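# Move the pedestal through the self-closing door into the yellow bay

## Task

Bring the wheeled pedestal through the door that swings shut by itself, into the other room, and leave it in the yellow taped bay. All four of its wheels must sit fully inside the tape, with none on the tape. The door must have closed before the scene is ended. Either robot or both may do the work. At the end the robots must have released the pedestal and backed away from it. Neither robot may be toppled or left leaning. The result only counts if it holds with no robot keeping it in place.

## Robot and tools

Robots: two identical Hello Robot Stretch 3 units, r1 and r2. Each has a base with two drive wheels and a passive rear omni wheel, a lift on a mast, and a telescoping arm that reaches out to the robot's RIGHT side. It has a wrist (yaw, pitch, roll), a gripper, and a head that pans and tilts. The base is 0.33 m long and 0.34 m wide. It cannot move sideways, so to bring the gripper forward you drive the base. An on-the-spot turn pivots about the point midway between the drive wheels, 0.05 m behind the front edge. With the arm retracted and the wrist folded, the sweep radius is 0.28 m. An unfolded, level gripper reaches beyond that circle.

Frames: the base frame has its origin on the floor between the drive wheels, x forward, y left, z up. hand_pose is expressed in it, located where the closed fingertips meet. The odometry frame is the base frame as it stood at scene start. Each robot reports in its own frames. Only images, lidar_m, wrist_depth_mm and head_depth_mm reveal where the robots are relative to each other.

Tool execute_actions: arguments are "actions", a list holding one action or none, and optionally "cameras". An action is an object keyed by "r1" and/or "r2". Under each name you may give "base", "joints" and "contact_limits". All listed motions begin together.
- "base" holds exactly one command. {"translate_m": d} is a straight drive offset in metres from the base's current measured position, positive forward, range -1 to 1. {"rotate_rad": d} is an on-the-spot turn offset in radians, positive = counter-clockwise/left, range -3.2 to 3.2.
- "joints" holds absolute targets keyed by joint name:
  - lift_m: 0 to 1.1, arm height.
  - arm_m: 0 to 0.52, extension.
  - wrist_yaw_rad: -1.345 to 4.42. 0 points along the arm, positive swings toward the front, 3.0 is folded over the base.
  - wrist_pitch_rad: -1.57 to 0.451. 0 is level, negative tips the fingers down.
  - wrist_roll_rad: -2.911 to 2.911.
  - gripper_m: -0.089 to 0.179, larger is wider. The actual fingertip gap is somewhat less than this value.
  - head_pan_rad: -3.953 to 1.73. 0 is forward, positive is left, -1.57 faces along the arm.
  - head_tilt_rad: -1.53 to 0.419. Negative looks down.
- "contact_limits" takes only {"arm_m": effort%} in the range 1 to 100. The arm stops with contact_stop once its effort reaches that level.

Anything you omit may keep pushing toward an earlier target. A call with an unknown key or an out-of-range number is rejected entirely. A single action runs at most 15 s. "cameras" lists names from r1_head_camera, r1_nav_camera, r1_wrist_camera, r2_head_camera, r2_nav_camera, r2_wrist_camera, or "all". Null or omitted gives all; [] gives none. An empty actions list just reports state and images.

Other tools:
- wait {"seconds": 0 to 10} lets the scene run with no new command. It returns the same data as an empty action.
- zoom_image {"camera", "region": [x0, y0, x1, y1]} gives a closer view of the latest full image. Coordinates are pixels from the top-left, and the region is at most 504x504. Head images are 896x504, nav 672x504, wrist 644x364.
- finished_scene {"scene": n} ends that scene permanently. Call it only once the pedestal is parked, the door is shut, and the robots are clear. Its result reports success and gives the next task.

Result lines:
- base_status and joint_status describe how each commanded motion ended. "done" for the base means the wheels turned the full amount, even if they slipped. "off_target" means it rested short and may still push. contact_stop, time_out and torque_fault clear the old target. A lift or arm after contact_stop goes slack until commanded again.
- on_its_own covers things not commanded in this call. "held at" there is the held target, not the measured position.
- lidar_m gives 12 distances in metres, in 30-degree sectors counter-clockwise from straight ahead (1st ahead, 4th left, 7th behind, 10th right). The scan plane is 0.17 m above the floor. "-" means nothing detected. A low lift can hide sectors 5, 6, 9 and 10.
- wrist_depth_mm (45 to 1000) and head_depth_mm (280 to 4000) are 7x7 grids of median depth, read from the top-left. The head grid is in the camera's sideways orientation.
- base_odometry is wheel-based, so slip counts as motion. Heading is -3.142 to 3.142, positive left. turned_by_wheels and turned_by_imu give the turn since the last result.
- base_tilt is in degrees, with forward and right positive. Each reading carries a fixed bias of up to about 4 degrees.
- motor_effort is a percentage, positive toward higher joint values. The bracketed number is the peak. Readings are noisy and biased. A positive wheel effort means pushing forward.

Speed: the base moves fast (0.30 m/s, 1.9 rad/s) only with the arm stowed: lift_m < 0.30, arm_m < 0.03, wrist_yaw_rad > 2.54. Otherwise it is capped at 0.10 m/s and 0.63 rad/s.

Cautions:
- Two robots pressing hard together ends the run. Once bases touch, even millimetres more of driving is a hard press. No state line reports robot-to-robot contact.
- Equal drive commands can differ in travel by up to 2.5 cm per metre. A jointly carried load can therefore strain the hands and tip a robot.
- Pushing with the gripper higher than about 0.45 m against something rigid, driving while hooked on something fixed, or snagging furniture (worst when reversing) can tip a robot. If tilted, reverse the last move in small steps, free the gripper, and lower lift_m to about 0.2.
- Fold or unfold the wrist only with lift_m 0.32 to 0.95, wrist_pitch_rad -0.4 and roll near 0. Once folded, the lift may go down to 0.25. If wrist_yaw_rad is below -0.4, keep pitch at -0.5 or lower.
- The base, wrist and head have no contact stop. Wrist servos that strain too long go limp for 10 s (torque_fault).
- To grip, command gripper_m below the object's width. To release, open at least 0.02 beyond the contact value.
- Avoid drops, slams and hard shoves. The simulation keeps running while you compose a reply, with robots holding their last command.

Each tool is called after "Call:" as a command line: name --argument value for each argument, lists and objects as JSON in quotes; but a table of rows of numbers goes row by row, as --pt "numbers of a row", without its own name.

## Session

Call:
execute_actions --actions '[]'

Scene clock: 0.00 s.
r1.base_odometry: x=+0.000 y=+0.000 heading=+0.000 (m, m, rad; r1's odometry frame)
r1.turned_by_wheels: +0.000 (rad since the last result)
r1.turned_by_imu: +0.000 (rad since the last result)
r1.base_tilt: forward=+2.4 right=+0.5 (deg)
r1.lidar_m: 1.33 1.33 0.80 0.70 0.70 0.82 1.46 1.49 1.74 3.06 2.57 1.52
r1.head_depth_mm: 1481 1492 1516 1517 1538 1561 1574 / 1427 1442 1447 1462 1487 1491 1511 / 1365 1379 1394 1415 1425 1432 1455 / 1328 1331 1341 1356 1371 1389 1399 / 1281 1294 1301 1314 1325 1342 1350 / 1238 1251 1259 1267 1280 1296 1302 / 1201 1208 1218 1230 1244 1250 1258
r1.base_status: not commanded
r1.joint_positions: lift_m=+0.421 arm_m=-0.002 wrist_yaw_rad=+3.021 wrist_pitch_rad=-0.460 wrist_roll_rad=+0.001 gripper_m=+0.037 head_pan_rad=-0.011 head_tilt_rad=+0.011
r1.joint_status: not commanded
r1.motor_effort: left_wheel=-1 right_wheel=+0 lift_m=+35 arm_m=+1 wrist_yaw_rad=+1 wrist_pitch_rad=+4 wrist_roll_rad=+0 gripper_m=+1 head_pan_rad=+0 head_tilt_rad=+2 (%)
r1.hand_pose: x=+0.0050 y=+0.0749 z=+0.4241 quat_wxyz=(+0.203, +0.697, +0.120, +0.677) (m; r1's base frame)
r1.wrist_depth_mm: 552 - 661 714 787 913 - / 594 - 705 773 898 - - / 639 676 782 851 966 - - / 683 734 841 874 877 841 818 / 735 755 - 728 734 707 697 / 659 637 - 620 - 609 594 / 564 563 - 565 539 535 530
r2.base_odometry: x=+0.000 y=+0.000 heading=+0.000 (m, m, rad; r2's odometry frame)
r2.turned_by_wheels: +0.000 (rad since the last result)
r2.turned_by_imu: +0.000 (rad since the last result)
r2.base_tilt: forward=+0.1 right=-0.8 (deg)
r2.lidar_m: 1.36 1.33 1.41 1.95 1.93 2.03 2.93 2.54 3.79 2.91 2.84 1.77
r2.head_depth_mm: 1614 1635 1652 1664 1693 1721 1736 / 1534 1561 1567 1600 1617 1627 1641 / 1461 1475 1489 1502 1528 1543 1559 / 1392 1407 1418 1430 1444 1454 1484 / 1329 1340 1350 1367 1384 1399 1408 / 1276 1278 1296 1312 1326 1333 1340 / 1218 1227 1245 1248 1263 1273 1284
r2.base_status: not commanded
r2.joint_positions: lift_m=+0.547 arm_m=+0.002 wrist_yaw_rad=+2.859 wrist_pitch_rad=-0.348 wrist_roll_rad=+0.013 gripper_m=+0.037 head_pan_rad=-0.014 head_tilt_rad=+0.012
r2.joint_status: not commanded
r2.motor_effort: left_wheel=+0 right_wheel=-1 lift_m=+29 arm_m=+0 wrist_yaw_rad=+0 wrist_pitch_rad=+8 wrist_roll_rad=+0 gripper_m=+0 head_pan_rad=+0 head_tilt_rad=+2 (%)
r2.hand_pose: x=+0.0436 y=+0.0762 z=+0.5759 quat_wxyz=(+0.220, +0.711, +0.022, +0.668) (m; r2's base frame)
r2.wrist_depth_mm: - - - - - - 965 / - - - - - - - / - - - - - - - / - - - - - - - / - - - - - - - / 843 - 890 888 933 948 958 / 711 - 746 753 781 784 792
pictures: r1_head_camera (sideways: a quarter turn clockwise sets it upright), r1_nav_camera (sideways: a quarter turn counterclockwise sets it upright), r1_wrist_camera, r2_head_camera (sideways: a quarter turn clockwise sets it upright), r2_nav_camera (sideways: a quarter turn counterclockwise sets it upright), r2_wrist_camera
Images, in order (width x height): r1_head_camera 896x504, r1_nav_camera 672x504, r1_wrist_camera 644x364, r2_head_camera 896x504, r2_nav_camera 672x504, r2_wrist_camera 644x364.

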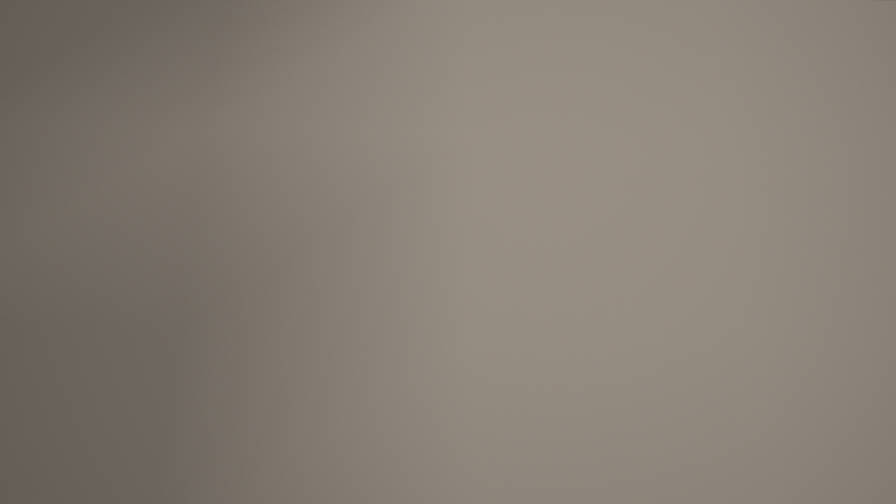

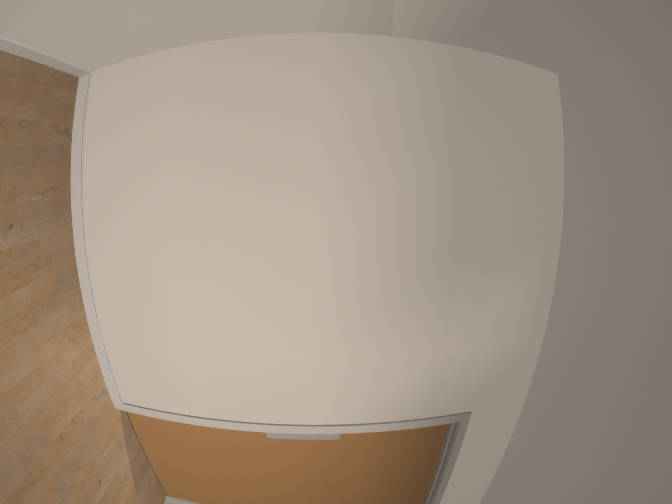

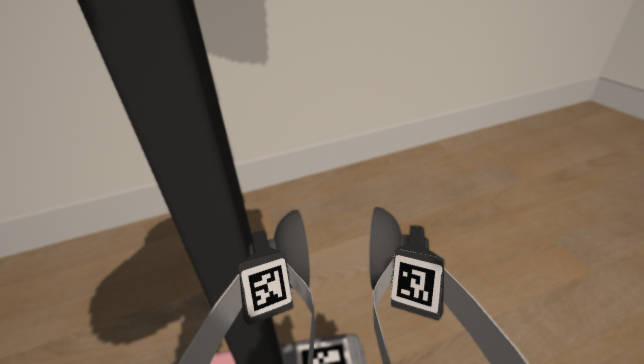

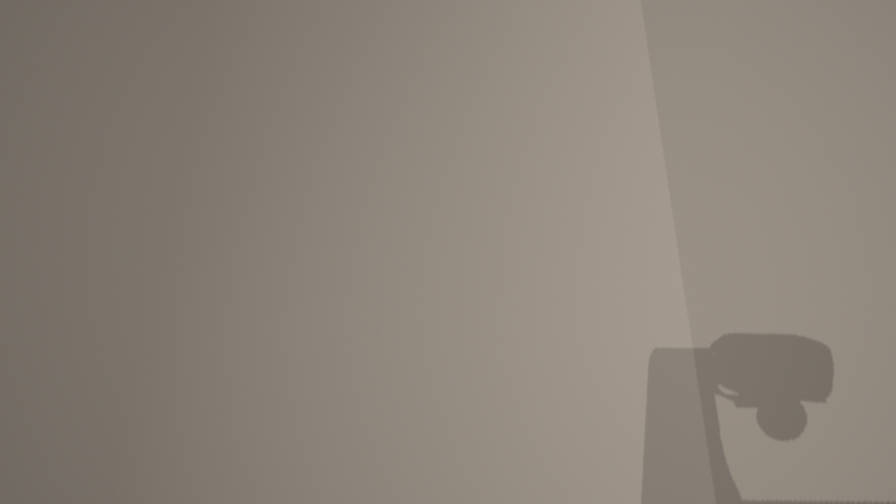

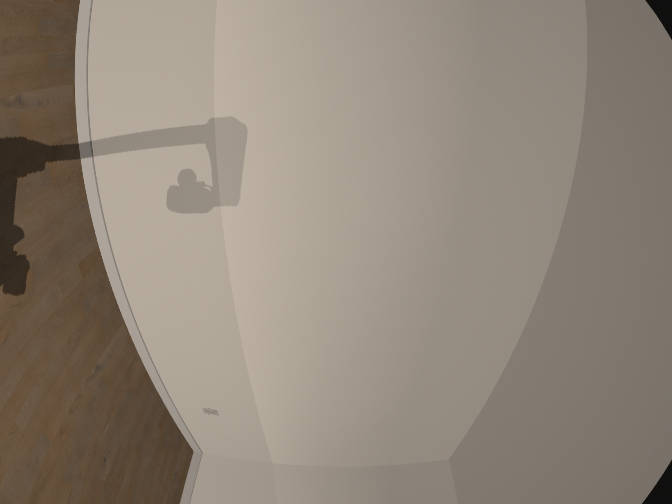

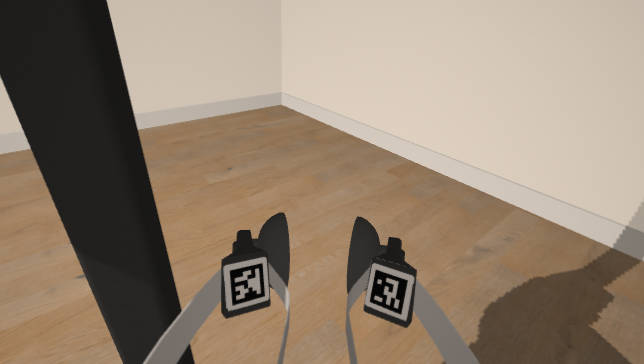

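Call:
execute_actions --actions '[{"r1":{"joints":{"lift_m":0.27,"arm_m":0,"wrist_yaw_rad":3.0,"wrist_pitch_rad":-0.4,"wrist_roll_rad":0,"head_pan_rad":-1.3,"head_tilt_rad":-0.6}},"r2":{"joints":{"lift_m":0.27,"arm_m":0,"wrist_yaw_rad":3.0,"wrist_pitch_rad":-0.4,"wrist_roll_rad":0,"head_pan_rad":-1.8,"head_tilt_rad":-0.6}}}]' --cameras '["r1_head_camera","r1_nav_camera","r2_head_camera","r2_nav_camera"]'

Scene clock: 6.77 s.
r1.base_odometry: x=+0.000 y=+0.000 heading=+0.000 (m, m, rad; r1's odometry frame)
r1.turned_by_wheels: +0.000 (rad since the last result)
r1.turned_by_imu: +0.001 (rad since the last result)
r1.base_tilt: forward=+2.4 right=+0.5 (deg)
r1.lidar_m: 1.33 1.33 0.80 0.70 0.70 0.82 1.46 1.49 1.74 3.07 2.56 1.52
r1.head_depth_mm: 3497 3867 3200 2260 1754 1425 1203 / 3486 3947 3145 2233 1725 1418 1200 / 3519 3942 3132 2221 1718 1409 1192 / 3499 3888 3083 2187 1706 1396 1186 / 3512 3927 3045 2186 1694 1385 1178 / 3513 3864 2990 2139 1684 1381 1174 / 3456 3802 2969 2134 1668 1372 1169
r1.base_status: not commanded
r1.joint_positions: lift_m=+0.271 arm_m=+0.000 wrist_yaw_rad=+3.001 wrist_pitch_rad=-0.421 wrist_roll_rad=+0.001 gripper_m=+0.037 head_pan_rad=-1.293 head_tilt_rad=-0.592
r1.joint_status: all done
r1.motor_effort: left_wheel=-1(1) right_wheel=+0(0) lift_m=+13(27) arm_m=+4(5) wrist_yaw_rad=-1(6) wrist_pitch_rad=+6(6) wrist_roll_rad=-1(4) gripper_m=+0(1) head_pan_rad=-4(48) head_tilt_rad=-4(40) (%)
r1.hand_pose: x=+0.0101 y=+0.0773 z=+0.2828 quat_wxyz=(+0.196, +0.700, +0.099, +0.679) (m; r1's base frame)
r1.wrist_depth_mm: 544 - 656 711 817 905 - / 579 - 707 787 882 - - / 627 665 756 821 845 834 818 / 656 688 700 678 672 657 638 / 591 581 592 561 567 534 533 / 499 504 - - - 458 455 / 441 - - - 402 400 396
r2.base_odometry: x=+0.000 y=+0.000 heading=+0.000 (m, m, rad; r2's odometry frame)
r2.turned_by_wheels: +0.000 (rad since the last result)
r2.turned_by_imu: +0.001 (rad since the last result)
r2.base_tilt: forward=+0.0 right=-0.9 (deg)
r2.lidar_m: 1.36 1.33 1.41 1.95 1.92 2.02 2.93 2.55 3.75 2.90 2.85 1.77
r2.head_depth_mm: 3950 - 2821 2153 1734 1458 1249 / 3638 3853 2854 2139 1727 1455 1247 / 3388 3616 2801 2135 1725 1451 1248 / 3149 3383 2811 2132 1725 1441 1247 / 2950 3225 2785 2133 1729 1439 1248 / 2745 3018 2782 2127 1713 1445 1241 / 2585 2834 2736 2126 1710 1441 1240
r2.base_status: not commanded
r2.joint_positions: lift_m=+0.270 arm_m=+0.002 wrist_yaw_rad=+2.998 wrist_pitch_rad=-0.415 wrist_roll_rad=+0.007 gripper_m=+0.037 head_pan_rad=-1.793 head_tilt_rad=-0.592
r2.joint_status: all done
joint sent to its limit — the command would take r2.arm_m past its lower limit, so that joint was sent only as far as its limit.
r2.motor_effort: left_wheel=+0(0) right_wheel=-1(1) lift_m=+20(24) arm_m=+0(2) wrist_yaw_rad=+1(2) wrist_pitch_rad=+8(8) wrist_roll_rad=-4(4) gripper_m=-1(0) head_pan_rad=-4(50) head_tilt_rad=-5(45) (%)
r2.hand_pose: x=+0.0110 y=+0.0752 z=+0.2837 quat_wxyz=(+0.196, +0.703, +0.095, +0.677) (m; r2's base frame)
r2.wrist_depth_mm: - - - - - - - / - - - - - - - / 893 919 932 989 - - - / 684 682 717 736 758 788 806 / 548 552 - 597 622 616 637 / 460 488 - - 510 517 518 / - - - - 423 436 445
pictures: r1_head_camera (sideways: a quarter turn clockwise sets it upright), r1_nav_camera (sideways: a quarter turn counterclockwise sets it upright), r2_head_camera (sideways: a quarter turn clockwise sets it upright), r2_nav_camera (sideways: a quarter turn counterclockwise sets it upright)
Images, in order (width x height): r1_head_camera 896x504, r1_nav_camera 672x504, r2_head_camera 896x504, r2_nav_camera 672x504.

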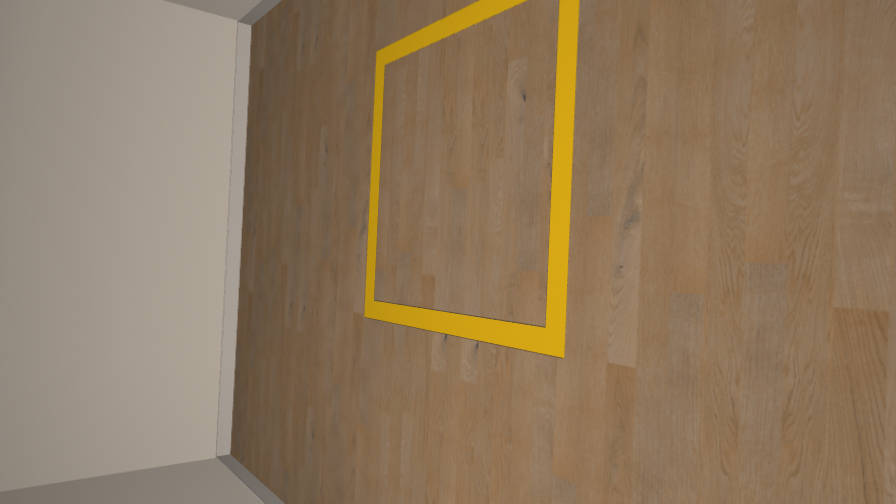

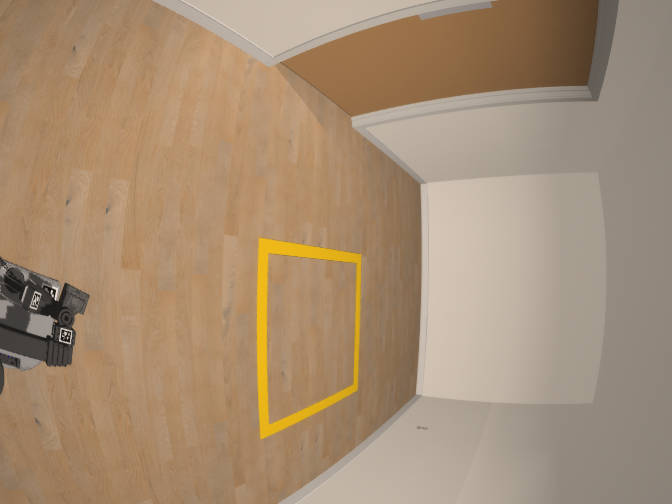

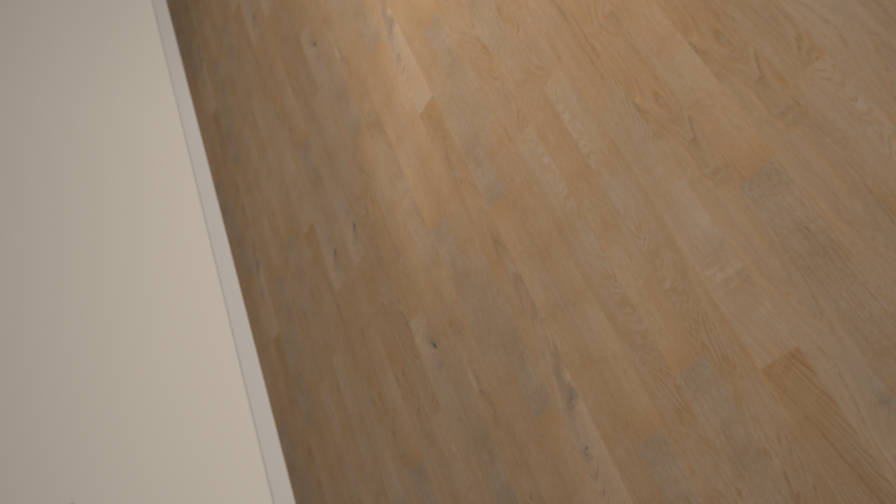

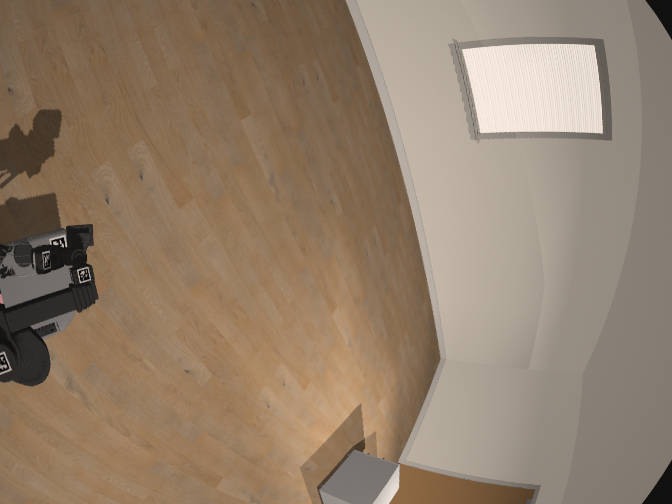

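Call:
execute_actions --actions '[{"r1":{"joints":{"head_pan_rad":-0.75,"head_tilt_rad":-0.45}},"r2":{"joints":{"head_pan_rad":-2.7,"head_tilt_rad":-0.5}}}]' --cameras '["r1_head_camera","r2_head_camera","r2_nav_camera"]'

Scene clock: 19.97 s.
r1.base_odometry: x=+0.000 y=+0.000 heading=+0.000 (m, m, rad; r1's odometry frame)
r1.turned_by_wheels: +0.000 (rad since the last result)
r1.turned_by_imu: +0.001 (rad since the last result)
r1.base_tilt: forward=+2.4 right=+0.5 (deg)
r1.lidar_m: 1.33 1.33 0.80 0.70 0.70 0.82 1.47 1.48 1.74 3.07 2.55 1.52
r1.head_depth_mm: 3457 3714 3956 2819 2006 1568 1291 / 3280 3757 - 2768 2001 1554 1277 / 2593 2915 3347 2778 1988 1553 1270 / 2208 2437 2721 2735 1962 1540 1266 / 1970 2129 2361 2487 1947 1534 1262 / 1721 1848 2019 2196 1937 1519 1254 / 1521 1573 1656 1772 1846 1521 1252
r1.base_status: not commanded
r1.joint_positions: lift_m=+0.271 arm_m=+0.000 wrist_yaw_rad=+3.001 wrist_pitch_rad=-0.421 wrist_roll_rad=+0.001 gripper_m=+0.037 head_pan_rad=-0.757 head_tilt_rad=-0.458
r1.joint_status: all done
r1.motor_effort: left_wheel=-1(1) right_wheel=+0(0) lift_m=+14(14) arm_m=+4(5) wrist_yaw_rad=-1(2) wrist_pitch_rad=+6(6) wrist_roll_rad=-1(0) gripper_m=+1(1) head_pan_rad=+4(36) head_tilt_rad=+4(22) (%)
r1.hand_pose: x=+0.0101 y=+0.0773 z=+0.2828 quat_wxyz=(+0.196, +0.700, +0.099, +0.679) (m; r1's base frame)
r1.wrist_depth_mm: 548 - 659 707 798 914 - / 584 - 707 778 889 - - / 625 665 752 828 850 840 819 / 668 688 700 674 666 654 647 / 589 578 591 565 570 540 533 / 501 502 - - - 462 455 / 438 - - - 406 395 398
r2.base_odometry: x=+0.000 y=+0.000 heading=+0.000 (m, m, rad; r2's odometry frame)
r2.turned_by_wheels: +0.000 (rad since the last result)
r2.turned_by_imu: +0.000 (rad since the last result)
r2.base_tilt: forward=+0.0 right=-0.8 (deg)
r2.lidar_m: 1.36 1.33 1.41 1.95 1.93 2.03 2.93 2.56 3.80 2.90 2.84 1.77
r2.head_depth_mm: 3797 - 3432 2437 1903 1537 1302 / 3896 - 3377 2436 1890 1541 1312 / 3856 - 3368 2417 1885 1533 1311 / 3895 - 2832 2398 1870 1532 1306 / 3955 - 2796 2416 1871 1528 1297 / 3951 - 3008 2379 1876 1540 1306 / 3996 - 3313 2408 1864 1525 1297
r2.base_status: not commanded
r2.joint_positions: lift_m=+0.270 arm_m=+0.002 wrist_yaw_rad=+2.998 wrist_pitch_rad=-0.415 wrist_roll_rad=+0.007 gripper_m=+0.037 head_pan_rad=-2.693 head_tilt_rad=-0.507
r2.joint_status: all done
r2.motor_effort: left_wheel=+0(0) right_wheel=-1(1) lift_m=+20(20) arm_m=+1(0) wrist_yaw_rad=+2(1) wrist_pitch_rad=+8(8) wrist_roll_rad=-4(4) gripper_m=-1(0) head_pan_rad=-4(49) head_tilt_rad=+4(18) (%)
r2.hand_pose: x=+0.0110 y=+0.0752 z=+0.2837 quat_wxyz=(+0.196, +0.703, +0.095, +0.677) (m; r2's base frame)
r2.wrist_depth_mm: - - - - - - - / - - - - - - - / 891 887 962 987 - - - / 677 687 724 723 767 786 817 / 549 552 - 590 620 625 643 / 468 488 - - 513 512 516 / - - - - 424 441 447
pictures: r1_head_camera (sideways: a quarter turn clockwise sets it upright), r2_head_camera (sideways: a quarter turn clockwise sets it upright), r2_nav_camera (sideways: a quarter turn counterclockwise sets it upright)
Images, in order (width x height): r1_head_camera 896x504, r2_head_camera 896x504, r2_nav_camera 672x504.

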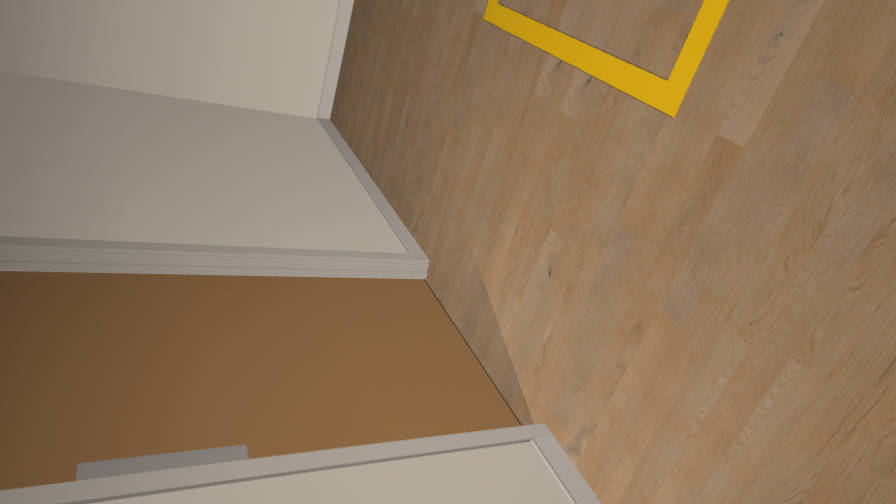

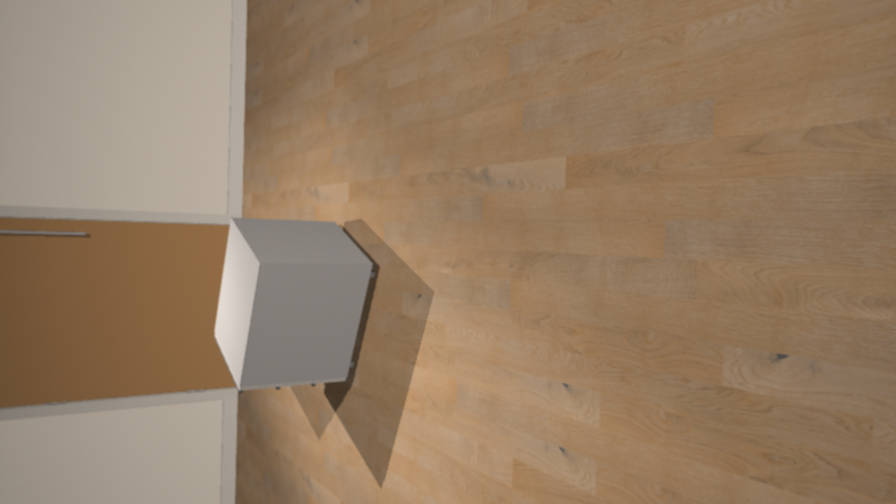

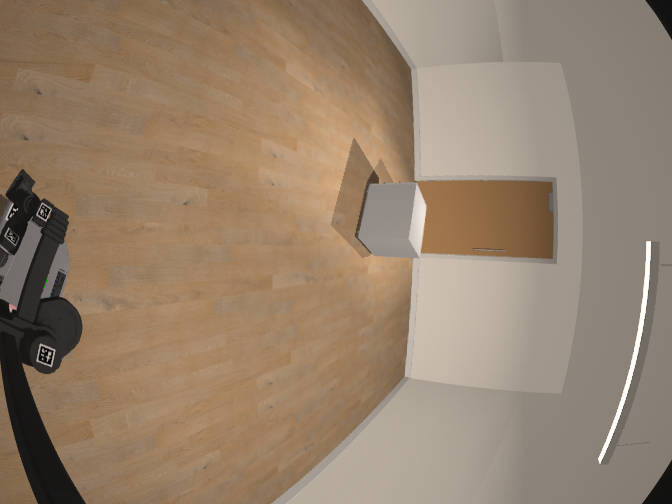

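Call:
execute_actions --actions '[{"r1":{"base":{"rotate_rad":-0.828},"joints":{"head_pan_rad":0.0,"head_tilt_rad":-0.6}},"r2":{"base":{"rotate_rad":-2.339},"joints":{"head_pan_rad":0.0,"head_tilt_rad":-0.55}}}]' --cameras '["r2_head_camera","r1_head_camera"]'

Call:
execute_actions --actions '[{"r1":{"base":{"translate_m":1.0}},"r2":{"base":{"translate_m":1.0}}}]' --cameras '["r2_head_camera","r1_head_camera"]'

Scene clock: 70.83 s.
r1.base_odometry: x=+0.000 y=+0.000 heading=-0.828 (m, m, rad; r1's odometry frame)
r1.turned_by_wheels: -0.828 (rad since the last result)
r1.turned_by_imu: -0.813 (rad since the last result)
r1.base_tilt: forward=+2.4 right=+0.5 (deg)
r1.lidar_m: 2.03 1.38 1.33 1.02 0.73 0.70 0.73 0.98 1.48 1.53 2.06 4.02
r1.head_depth_mm: 3396 3786 3177 2250 1742 1422 1203 / 3562 3910 3146 2239 1725 1413 1195 / 3120 3670 3127 2204 1724 1402 1191 / 2505 2875 2915 2208 1712 1399 1183 / 2164 2378 2684 2169 1699 1388 1181 / 1899 2093 2299 2161 1682 1382 1171 / 1664 1812 1953 1980 1660 1371 1166
r1.base_status: done
r1.joint_positions: lift_m=+0.271 arm_m=+0.000 wrist_yaw_rad=+3.001 wrist_pitch_rad=-0.421 wrist_roll_rad=+0.001 gripper_m=+0.037 head_pan_rad=-0.007 head_tilt_rad=-0.593
r1.joint_status: all done
r1.motor_effort: left_wheel=+3(12) right_wheel=-3(7) lift_m=+13(13) arm_m=+4(4) wrist_yaw_rad=-2(1) wrist_pitch_rad=+6(6) wrist_roll_rad=+0(0) gripper_m=+1(1) head_pan_rad=+4(42) head_tilt_rad=-4(19) (%)
r1.hand_pose: x=+0.0102 y=+0.0773 z=+0.2828 quat_wxyz=(+0.196, +0.700, +0.099, +0.679) (m; r1's base frame)
r1.wrist_depth_mm: 609 - - - - - - / 636 - - - - - - / 645 739 921 866 861 834 821 / 645 721 698 683 666 654 637 / 595 585 593 562 565 536 536 / 496 502 - - - 461 454 / 442 - - - 403 403 396
r2.base_odometry: x=+0.000 y=+0.000 heading=-2.339 (m, m, rad; r2's odometry frame)
r2.turned_by_wheels: -2.339 (rad since the last result)
r2.turned_by_imu: -2.392 (rad since the last result)
r2.base_tilt: forward=+0.0 right=-0.9 (deg)
r2.lidar_m: 2.58 3.17 2.84 2.40 1.48 1.33 1.33 1.60 1.91 1.91 2.31 2.56
r2.head_depth_mm: 3845 - 2655 2284 1823 1513 1288 / 3976 - 2730 2325 1814 1498 1283 / - - 2999 2319 1830 1502 1281 / - - 3138 2290 1814 1504 1283 / - - 3132 2318 1808 1500 1275 / - - 3125 2282 1807 1491 1274 / - - 3057 2280 1792 1495 1268
r2.base_status: done
r2.joint_positions: lift_m=+0.270 arm_m=+0.002 wrist_yaw_rad=+2.998 wrist_pitch_rad=-0.415 wrist_roll_rad=+0.007 gripper_m=+0.037 head_pan_rad=-0.007 head_tilt_rad=-0.544
r2.joint_status: all done
r2.motor_effort: left_wheel=+2(10) right_wheel=-4(11) lift_m=+20(20) arm_m=+0(1) wrist_yaw_rad=+2(1) wrist_pitch_rad=+9(8) wrist_roll_rad=-4(4) gripper_m=+0(0) head_pan_rad=+3(49) head_tilt_rad=-5(14) (%)
r2.hand_pose: x=+0.0109 y=+0.0752 z=+0.2837 quat_wxyz=(+0.196, +0.703, +0.095, +0.677) (m; r2's base frame)
r2.wrist_depth_mm: - - - - - - - / - - - - - - - / 857 879 902 963 - - - / 677 682 719 740 771 790 812 / 544 557 - 595 604 616 625 / 467 491 - - 515 507 515 / - - - - 425 437 438
pictures: r1_head_camera (sideways: a quarter turn clockwise sets it upright), r2_head_camera (sideways: a quarter turn clockwise sets it upright)
Images, in order (width x height): r1_head_camera 896x504, r2_head_camera 896x504.

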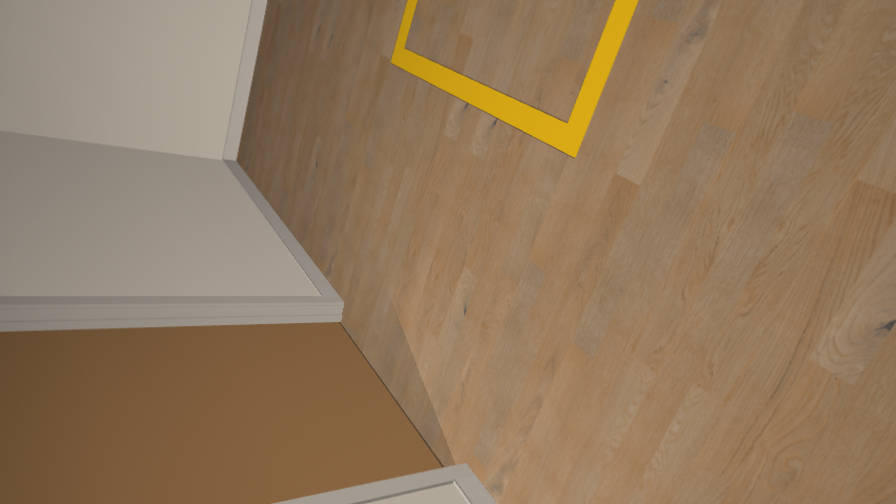

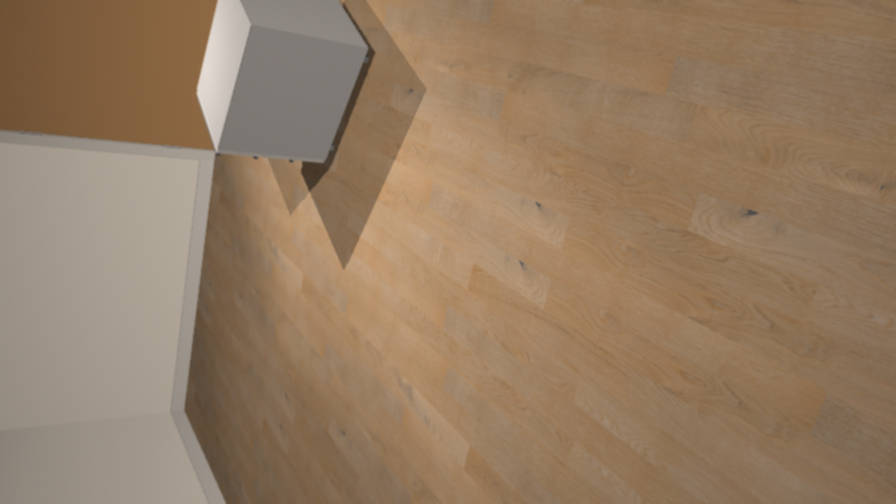

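Scene clock: 75.87 s.
r1.base_odometry: x=+0.677 y=-0.736 heading=-0.828 (m, m, rad; r1's odometry frame)
r1.turned_by_wheels: +0.000 (rad since the last result)
r1.turned_by_imu: +0.007 (rad since the last result)
r1.base_tilt: forward=+2.4 right=+0.6 (deg)
r1.lidar_m: 1.34 0.87 0.85 0.87 1.18 1.56 1.62 2.05 1.96 2.03 2.74 3.15
r1.head_depth_mm: 2662 2924 3077 2236 1727 1419 1201 / 2538 2986 3139 2246 1720 1412 1191 / 1927 2269 2655 2211 1713 1403 1185 / 1560 1753 2042 2118 1706 1396 1181 / 1331 1488 1669 1943 1698 1387 1176 / 1227 1340 1484 1648 1672 1375 1171 / 1070 1160 1256 1392 1526 1379 1169
r1.base_status: done
r1.joint_positions: lift_m=+0.271 arm_m=+0.000 wrist_yaw_rad=+3.001 wrist_pitch_rad=-0.420 wrist_roll_rad=+0.001 gripper_m=+0.037 head_pan_rad=-0.007 head_tilt_rad=-0.593
r1.joint_status: not commanded
r1.motor_effort: left_wheel=+3(14) right_wheel=-2(6) lift_m=+14(14) arm_m=+4(4) wrist_yaw_rad=+0(0) wrist_pitch_rad=+5(6) wrist_roll_rad=+0(0) gripper_m=+1(1) head_pan_rad=+3(3) head_tilt_rad=-3(3) (%)
r1.hand_pose: x=+0.0102 y=+0.0773 z=+0.2829 quat_wxyz=(+0.196, +0.700, +0.099, +0.679) (m; r1's base frame)
r1.wrist_depth_mm: - - 937 853 784 721 689 / - - - 917 834 771 758 / 975 909 899 892 858 802 781 / 747 717 693 692 673 661 646 / 592 578 588 562 570 543 528 / 495 503 - - - 464 455 / 439 - - - 404 398 394
r2.base_odometry: x=-0.695 y=-0.719 heading=-2.339 (m, m, rad; r2's odometry frame)
r2.turned_by_wheels: +0.000 (rad since the last result)
r2.turned_by_imu: +0.005 (rad since the last result)
r2.base_tilt: forward=+0.0 right=-0.8 (deg)
r2.lidar_m: 1.75 2.80 2.52 2.53 2.54 2.28 2.28 2.49 2.24 2.25 2.71 1.61
r2.head_depth_mm: 3005 3257 1943 1875 1829 1508 1287 / 3084 3378 3144 2049 1815 1512 1281 / 3189 3516 3138 2281 1821 1501 1282 / 3324 3643 3123 2291 1817 1504 1278 / 3435 3743 3137 2295 1819 1496 1280 / 3548 3854 3098 2262 1815 1492 1277 / 3563 3783 3089 2271 1800 1494 1274
r2.base_status: done
r2.joint_positions: lift_m=+0.270 arm_m=+0.002 wrist_yaw_rad=+2.999 wrist_pitch_rad=-0.415 wrist_roll_rad=+0.007 gripper_m=+0.037 head_pan_rad=-0.007 head_tilt_rad=-0.544
r2.joint_status: not commanded
r2.motor_effort: left_wheel=+2(9) right_wheel=-4(8) lift_m=+20(20) arm_m=+0(0) wrist_yaw_rad=+1(2) wrist_pitch_rad=+8(8) wrist_roll_rad=-4(4) gripper_m=+0(0) head_pan_rad=+4(4) head_tilt_rad=-4(4) (%)
r2.hand_pose: x=+0.0108 y=+0.0752 z=+0.2837 quat_wxyz=(+0.195, +0.703, +0.095, +0.678) (m; r2's base frame)
r2.wrist_depth_mm: - - - - - - - / - - - - - - - / 875 880 955 943 - - - / 694 680 707 735 753 770 804 / 551 561 - 589 618 626 640 / 468 490 - - 515 519 517 / - - - - 423 440 446
pictures: r1_head_camera (sideways: a quarter turn clockwise sets it upright), r2_head_camera (sideways: a quarter turn clockwise sets it upright)
Images, in order (width x height): r1_head_camera 896x504, r2_head_camera 896x504.

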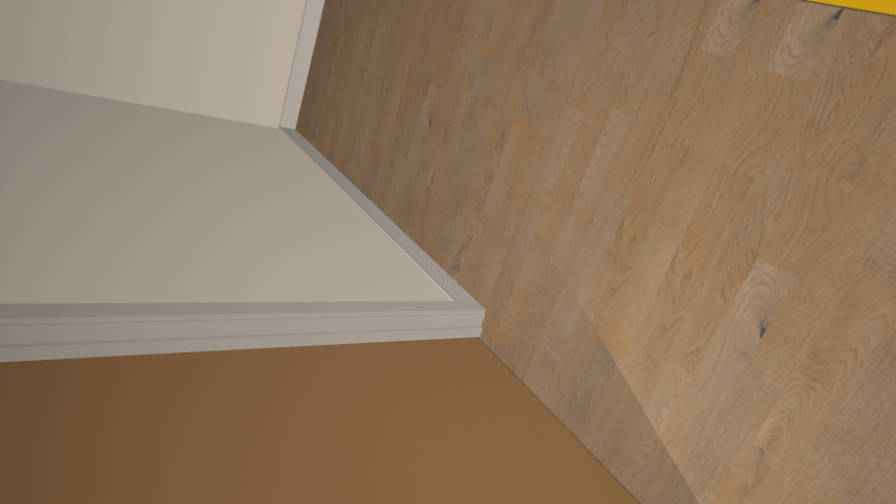

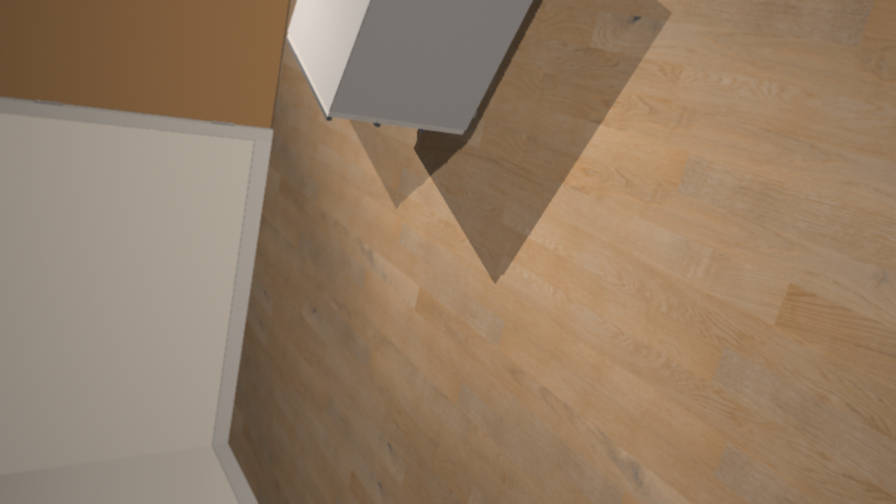

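Call:
execute_actions --actions '[{"r1":{"base":{"translate_m":0.785}},"r2":{"base":{"translate_m":1.0},"joints":{"head_tilt_rad":-0.8}}}]' --cameras '[]'

Call:
execute_actions --actions '[{"r1":{"base":{"rotate_rad":-2.11},"joints":{"head_pan_rad":-2.9,"head_tilt_rad":-0.75}},"r2":{"base":{"translate_m":0.38},"joints":{"head_pan_rad":-0.5,"head_tilt_rad":-1.0}}}]' --cameras '["r1_head_camera","r1_nav_camera","r2_head_camera","r2_nav_camera"]'

Scene clock: 87.03 s.
r1.base_odometry: x=+1.208 y=-1.314 heading=-0.828 (m, m, rad; r1's odometry frame)
r1.turned_by_wheels: +0.000 (rad since the last result)
r1.turned_by_imu: +0.006 (rad since the last result)
r1.base_tilt: forward=+2.4 right=+0.5 (deg)
r1.lidar_m: 0.78 0.57 0.55 0.56 0.66 1.76 2.32 2.43 2.34 2.42 2.60 1.90
r1.head_depth_mm: 1940 2262 2489 2248 1738 1422 1200 / 1330 1655 2179 2223 1734 1416 1194 / 1017 1192 1443 1833 1711 1408 1184 / 822 932 1082 1285 1555 1399 1183 / 683 752 846 976 1156 1325 1178 / 638 714 807 919 1057 1238 1172 / 616 667 725 796 887 994 1105
r1.base_status: done
r1.joint_positions: lift_m=+0.271 arm_m=+0.000 wrist_yaw_rad=+3.001 wrist_pitch_rad=-0.420 wrist_roll_rad=+0.001 gripper_m=+0.037 head_pan_rad=-0.007 head_tilt_rad=-0.593
r1.joint_status: not commanded
r1.motor_effort: left_wheel=+2(14) right_wheel=-2(5) lift_m=+14(14) arm_m=+4(4) wrist_yaw_rad=-1(0) wrist_pitch_rad=+5(5) wrist_roll_rad=+0(0) gripper_m=+1(1) head_pan_rad=+3(3) head_tilt_rad=-3(3) (%)
r1.hand_pose: x=+0.0102 y=+0.0773 z=+0.2830 quat_wxyz=(+0.196, +0.700, +0.098, +0.679) (m; r1's base frame)
r1.wrist_depth_mm: 693 - 582 570 512 475 440 / 779 - 634 621 558 513 473 / 855 800 691 681 605 556 507 / 730 725 694 684 643 592 549 / 597 581 595 555 573 538 526 / 498 504 - - - 460 455 / 440 - - - 405 400 397
r2.base_odometry: x=-1.389 y=-1.439 heading=-2.339 (m, m, rad; r2's odometry frame)
r2.turned_by_wheels: +0.000 (rad since the last result)
r2.turned_by_imu: +0.006 (rad since the last result)
r2.base_tilt: forward=+0.0 right=-0.8 (deg)
r2.lidar_m: 2.59 2.42 2.18 2.19 2.66 3.22 3.23 2.86 2.57 2.58 0.81 0.81
r2.head_depth_mm: 2294 2444 2040 1653 1311 1302 1155 / 2362 2515 2047 1717 1473 1300 1155 / 2471 2506 2034 1723 1481 1302 1159 / 2589 2516 2030 1721 1475 1297 1159 / 2611 2505 2035 1717 1485 1294 1162 / 2770 2525 2027 1706 1476 1296 1160 / 2863 2508 2045 1704 1475 1299 1155
r2.base_status: done
r2.joint_positions: lift_m=+0.270 arm_m=+0.002 wrist_yaw_rad=+2.999 wrist_pitch_rad=-0.415 wrist_roll_rad=+0.007 gripper_m=+0.037 head_pan_rad=-0.007 head_tilt_rad=-0.791
r2.joint_status: all done
r2.motor_effort: left_wheel=+1(10) right_wheel=-3(7) lift_m=+20(20) arm_m=+0(0) wrist_yaw_rad=+1(1) wrist_pitch_rad=+8(8) wrist_roll_rad=-4(4) gripper_m=+0(0) head_pan_rad=+3(4) head_tilt_rad=-6(35) (%)
r2.hand_pose: x=+0.0108 y=+0.0752 z=+0.2837 quat_wxyz=(+0.195, +0.703, +0.095, +0.678) (m; r2's base frame)
r2.wrist_depth_mm: - - - - - - - / - - - - - - - / 886 891 938 964 - - - / 676 673 721 735 764 764 828 / 547 556 - 595 612 631 628 / 464 491 - - 509 516 523 / - - - - 424 438 443
pictures: none
No camera images: the call's "cameras" was empty. Leave "cameras" out to get every camera's image.

Scene clock: 90.07 s.
r1.base_odometry: x=+1.208 y=-1.314 heading=-2.937 (m, m, rad; r1's odometry frame)
r1.turned_by_wheels: -2.110 (rad since the last result)
r1.turned_by_imu: -2.074 (rad since the last result)
r1.base_tilt: forward=+2.5 right=+0.5 (deg)
r1.lidar_m: 2.34 2.42 2.60 1.97 0.78 0.57 0.55 0.56 0.63 1.69 2.32 2.44
r1.head_depth_mm: 432 490 567 673 830 1075 1148 / 441 501 583 695 862 1132 1148 / 450 514 600 721 901 1201 1176 / 460 527 617 745 939 1220 1146 / 470 541 636 773 986 1233 1139 / 482 554 656 803 1037 1228 1114 / 492 569 673 788 943 1208 1112
r1.base_status: done
r1.joint_positions: lift_m=+0.271 arm_m=+0.000 wrist_yaw_rad=+3.001 wrist_pitch_rad=-0.420 wrist_roll_rad=+0.001 gripper_m=+0.037 head_pan_rad=-2.893 head_tilt_rad=-0.741
r1.joint_status: all done
r1.motor_effort: left_wheel=+3(16) right_wheel=-3(9) lift_m=+14(14) arm_m=+4(4) wrist_yaw_rad=-1(0) wrist_pitch_rad=+6(5) wrist_roll_rad=+0(0) gripper_m=+1(0) head_pan_rad=-4(48) head_tilt_rad=-4(21) (%)
r1.hand_pose: x=+0.0102 y=+0.0773 z=+0.2830 quat_wxyz=(+0.196, +0.700, +0.098, +0.679) (m; r1's base frame)
r1.wrist_depth_mm: 711 - - - - - - / 699 - - - - - - / 660 845 914 898 864 839 815 / 677 712 695 696 677 652 640 / 593 575 589 557 566 542 533 / 494 500 - - - 460 456 / 442 - - - 404 399 395
r2.base_odometry: x=-1.653 y=-1.712 heading=-2.339 (m, m, rad; r2's odometry frame)
r2.turned_by_wheels: +0.000 (rad since the last result)
r2.turned_by_imu: +0.002 (rad since the last result)
r2.base_tilt: forward=+0.0 right=-0.9 (deg)
r2.lidar_m: 2.21 2.28 2.06 2.06 2.51 3.57 3.57 2.99 2.69 0.62 0.53 0.53
r2.head_depth_mm: 2154 1874 1007 928 1168 1218 1122 / 2158 1865 1009 942 1249 1223 - / 2138 1870 1652 1429 1294 1217 1150 / 2117 1874 1636 1475 1331 1223 1137 / 2110 1850 1650 1476 1337 1214 1118 / 2106 1870 1649 1477 1337 1223 1129 / 2089 1866 1650 1474 1330 1224 1124
r2.base_status: done
r2.joint_positions: lift_m=+0.270 arm_m=+0.002 wrist_yaw_rad=+2.999 wrist_pitch_rad=-0.415 wrist_roll_rad=+0.007 gripper_m=+0.037 head_pan_rad=-0.493 head_tilt_rad=-0.988
r2.joint_status: all done
r2.motor_effort: left_wheel=+1(8) right_wheel=-3(7) lift_m=+20(20) arm_m=+0(1) wrist_yaw_rad=+1(1) wrist_pitch_rad=+8(8) wrist_roll_rad=-4(4) gripper_m=+0(0) head_pan_rad=-4(36) head_tilt_rad=-8(31) (%)
r2.hand_pose: x=+0.0108 y=+0.0752 z=+0.2837 quat_wxyz=(+0.195, +0.703, +0.095, +0.678) (m; r2's base frame)
r2.wrist_depth_mm: - - - - - - - / - - - - - - - / 886 892 962 994 - - - / 674 691 728 738 760 785 810 / 547 561 - 588 606 618 632 / 460 493 - - 522 522 522 / - - - - 431 432 442
pictures: r1_head_camera (sideways: a quarter turn clockwise sets it upright), r1_nav_camera (sideways: a quarter turn counterclockwise sets it upright), r2_head_camera (sideways: a quarter turn clockwise sets it upright), r2_nav_camera (sideways: a quarter turn counterclockwise sets it upright)
Images, in order (width x height): r1_head_camera 896x504, r1_nav_camera 672x504, r2_head_camera 896x504, r2_nav_camera 672x504.

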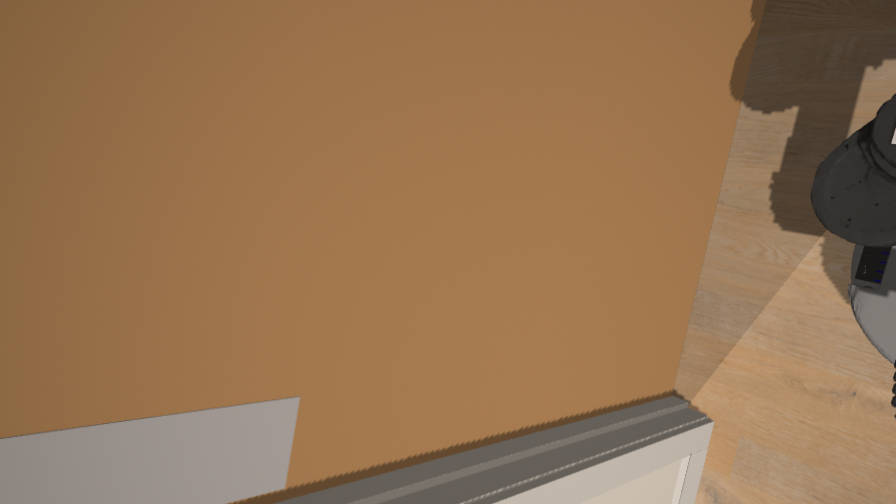

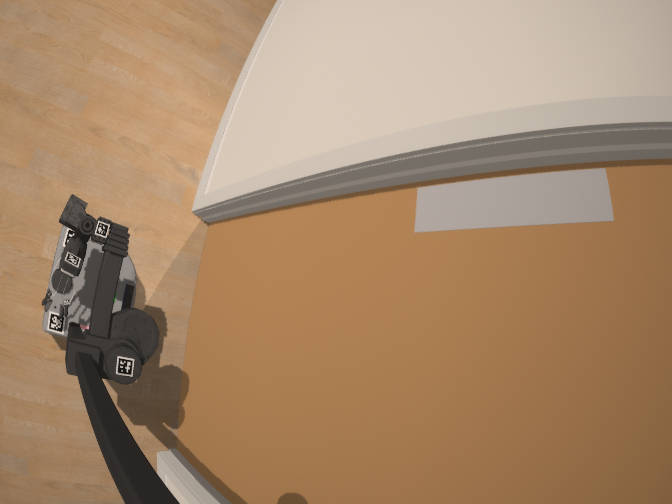

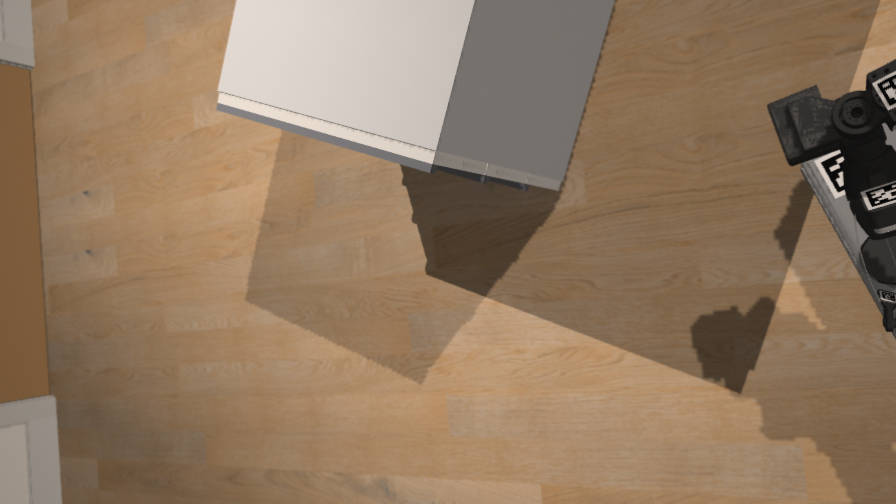

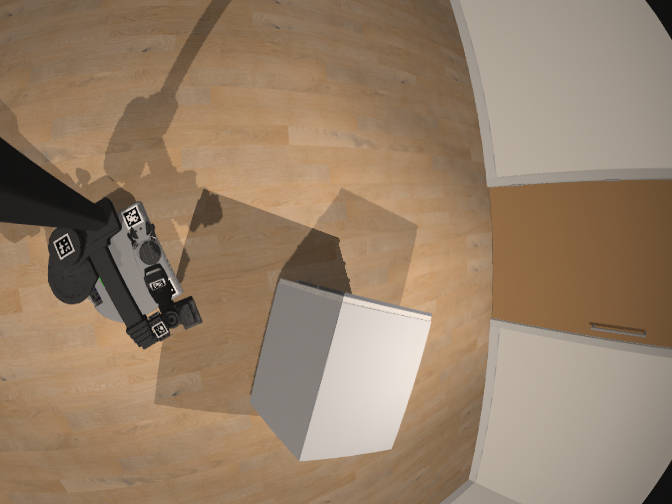

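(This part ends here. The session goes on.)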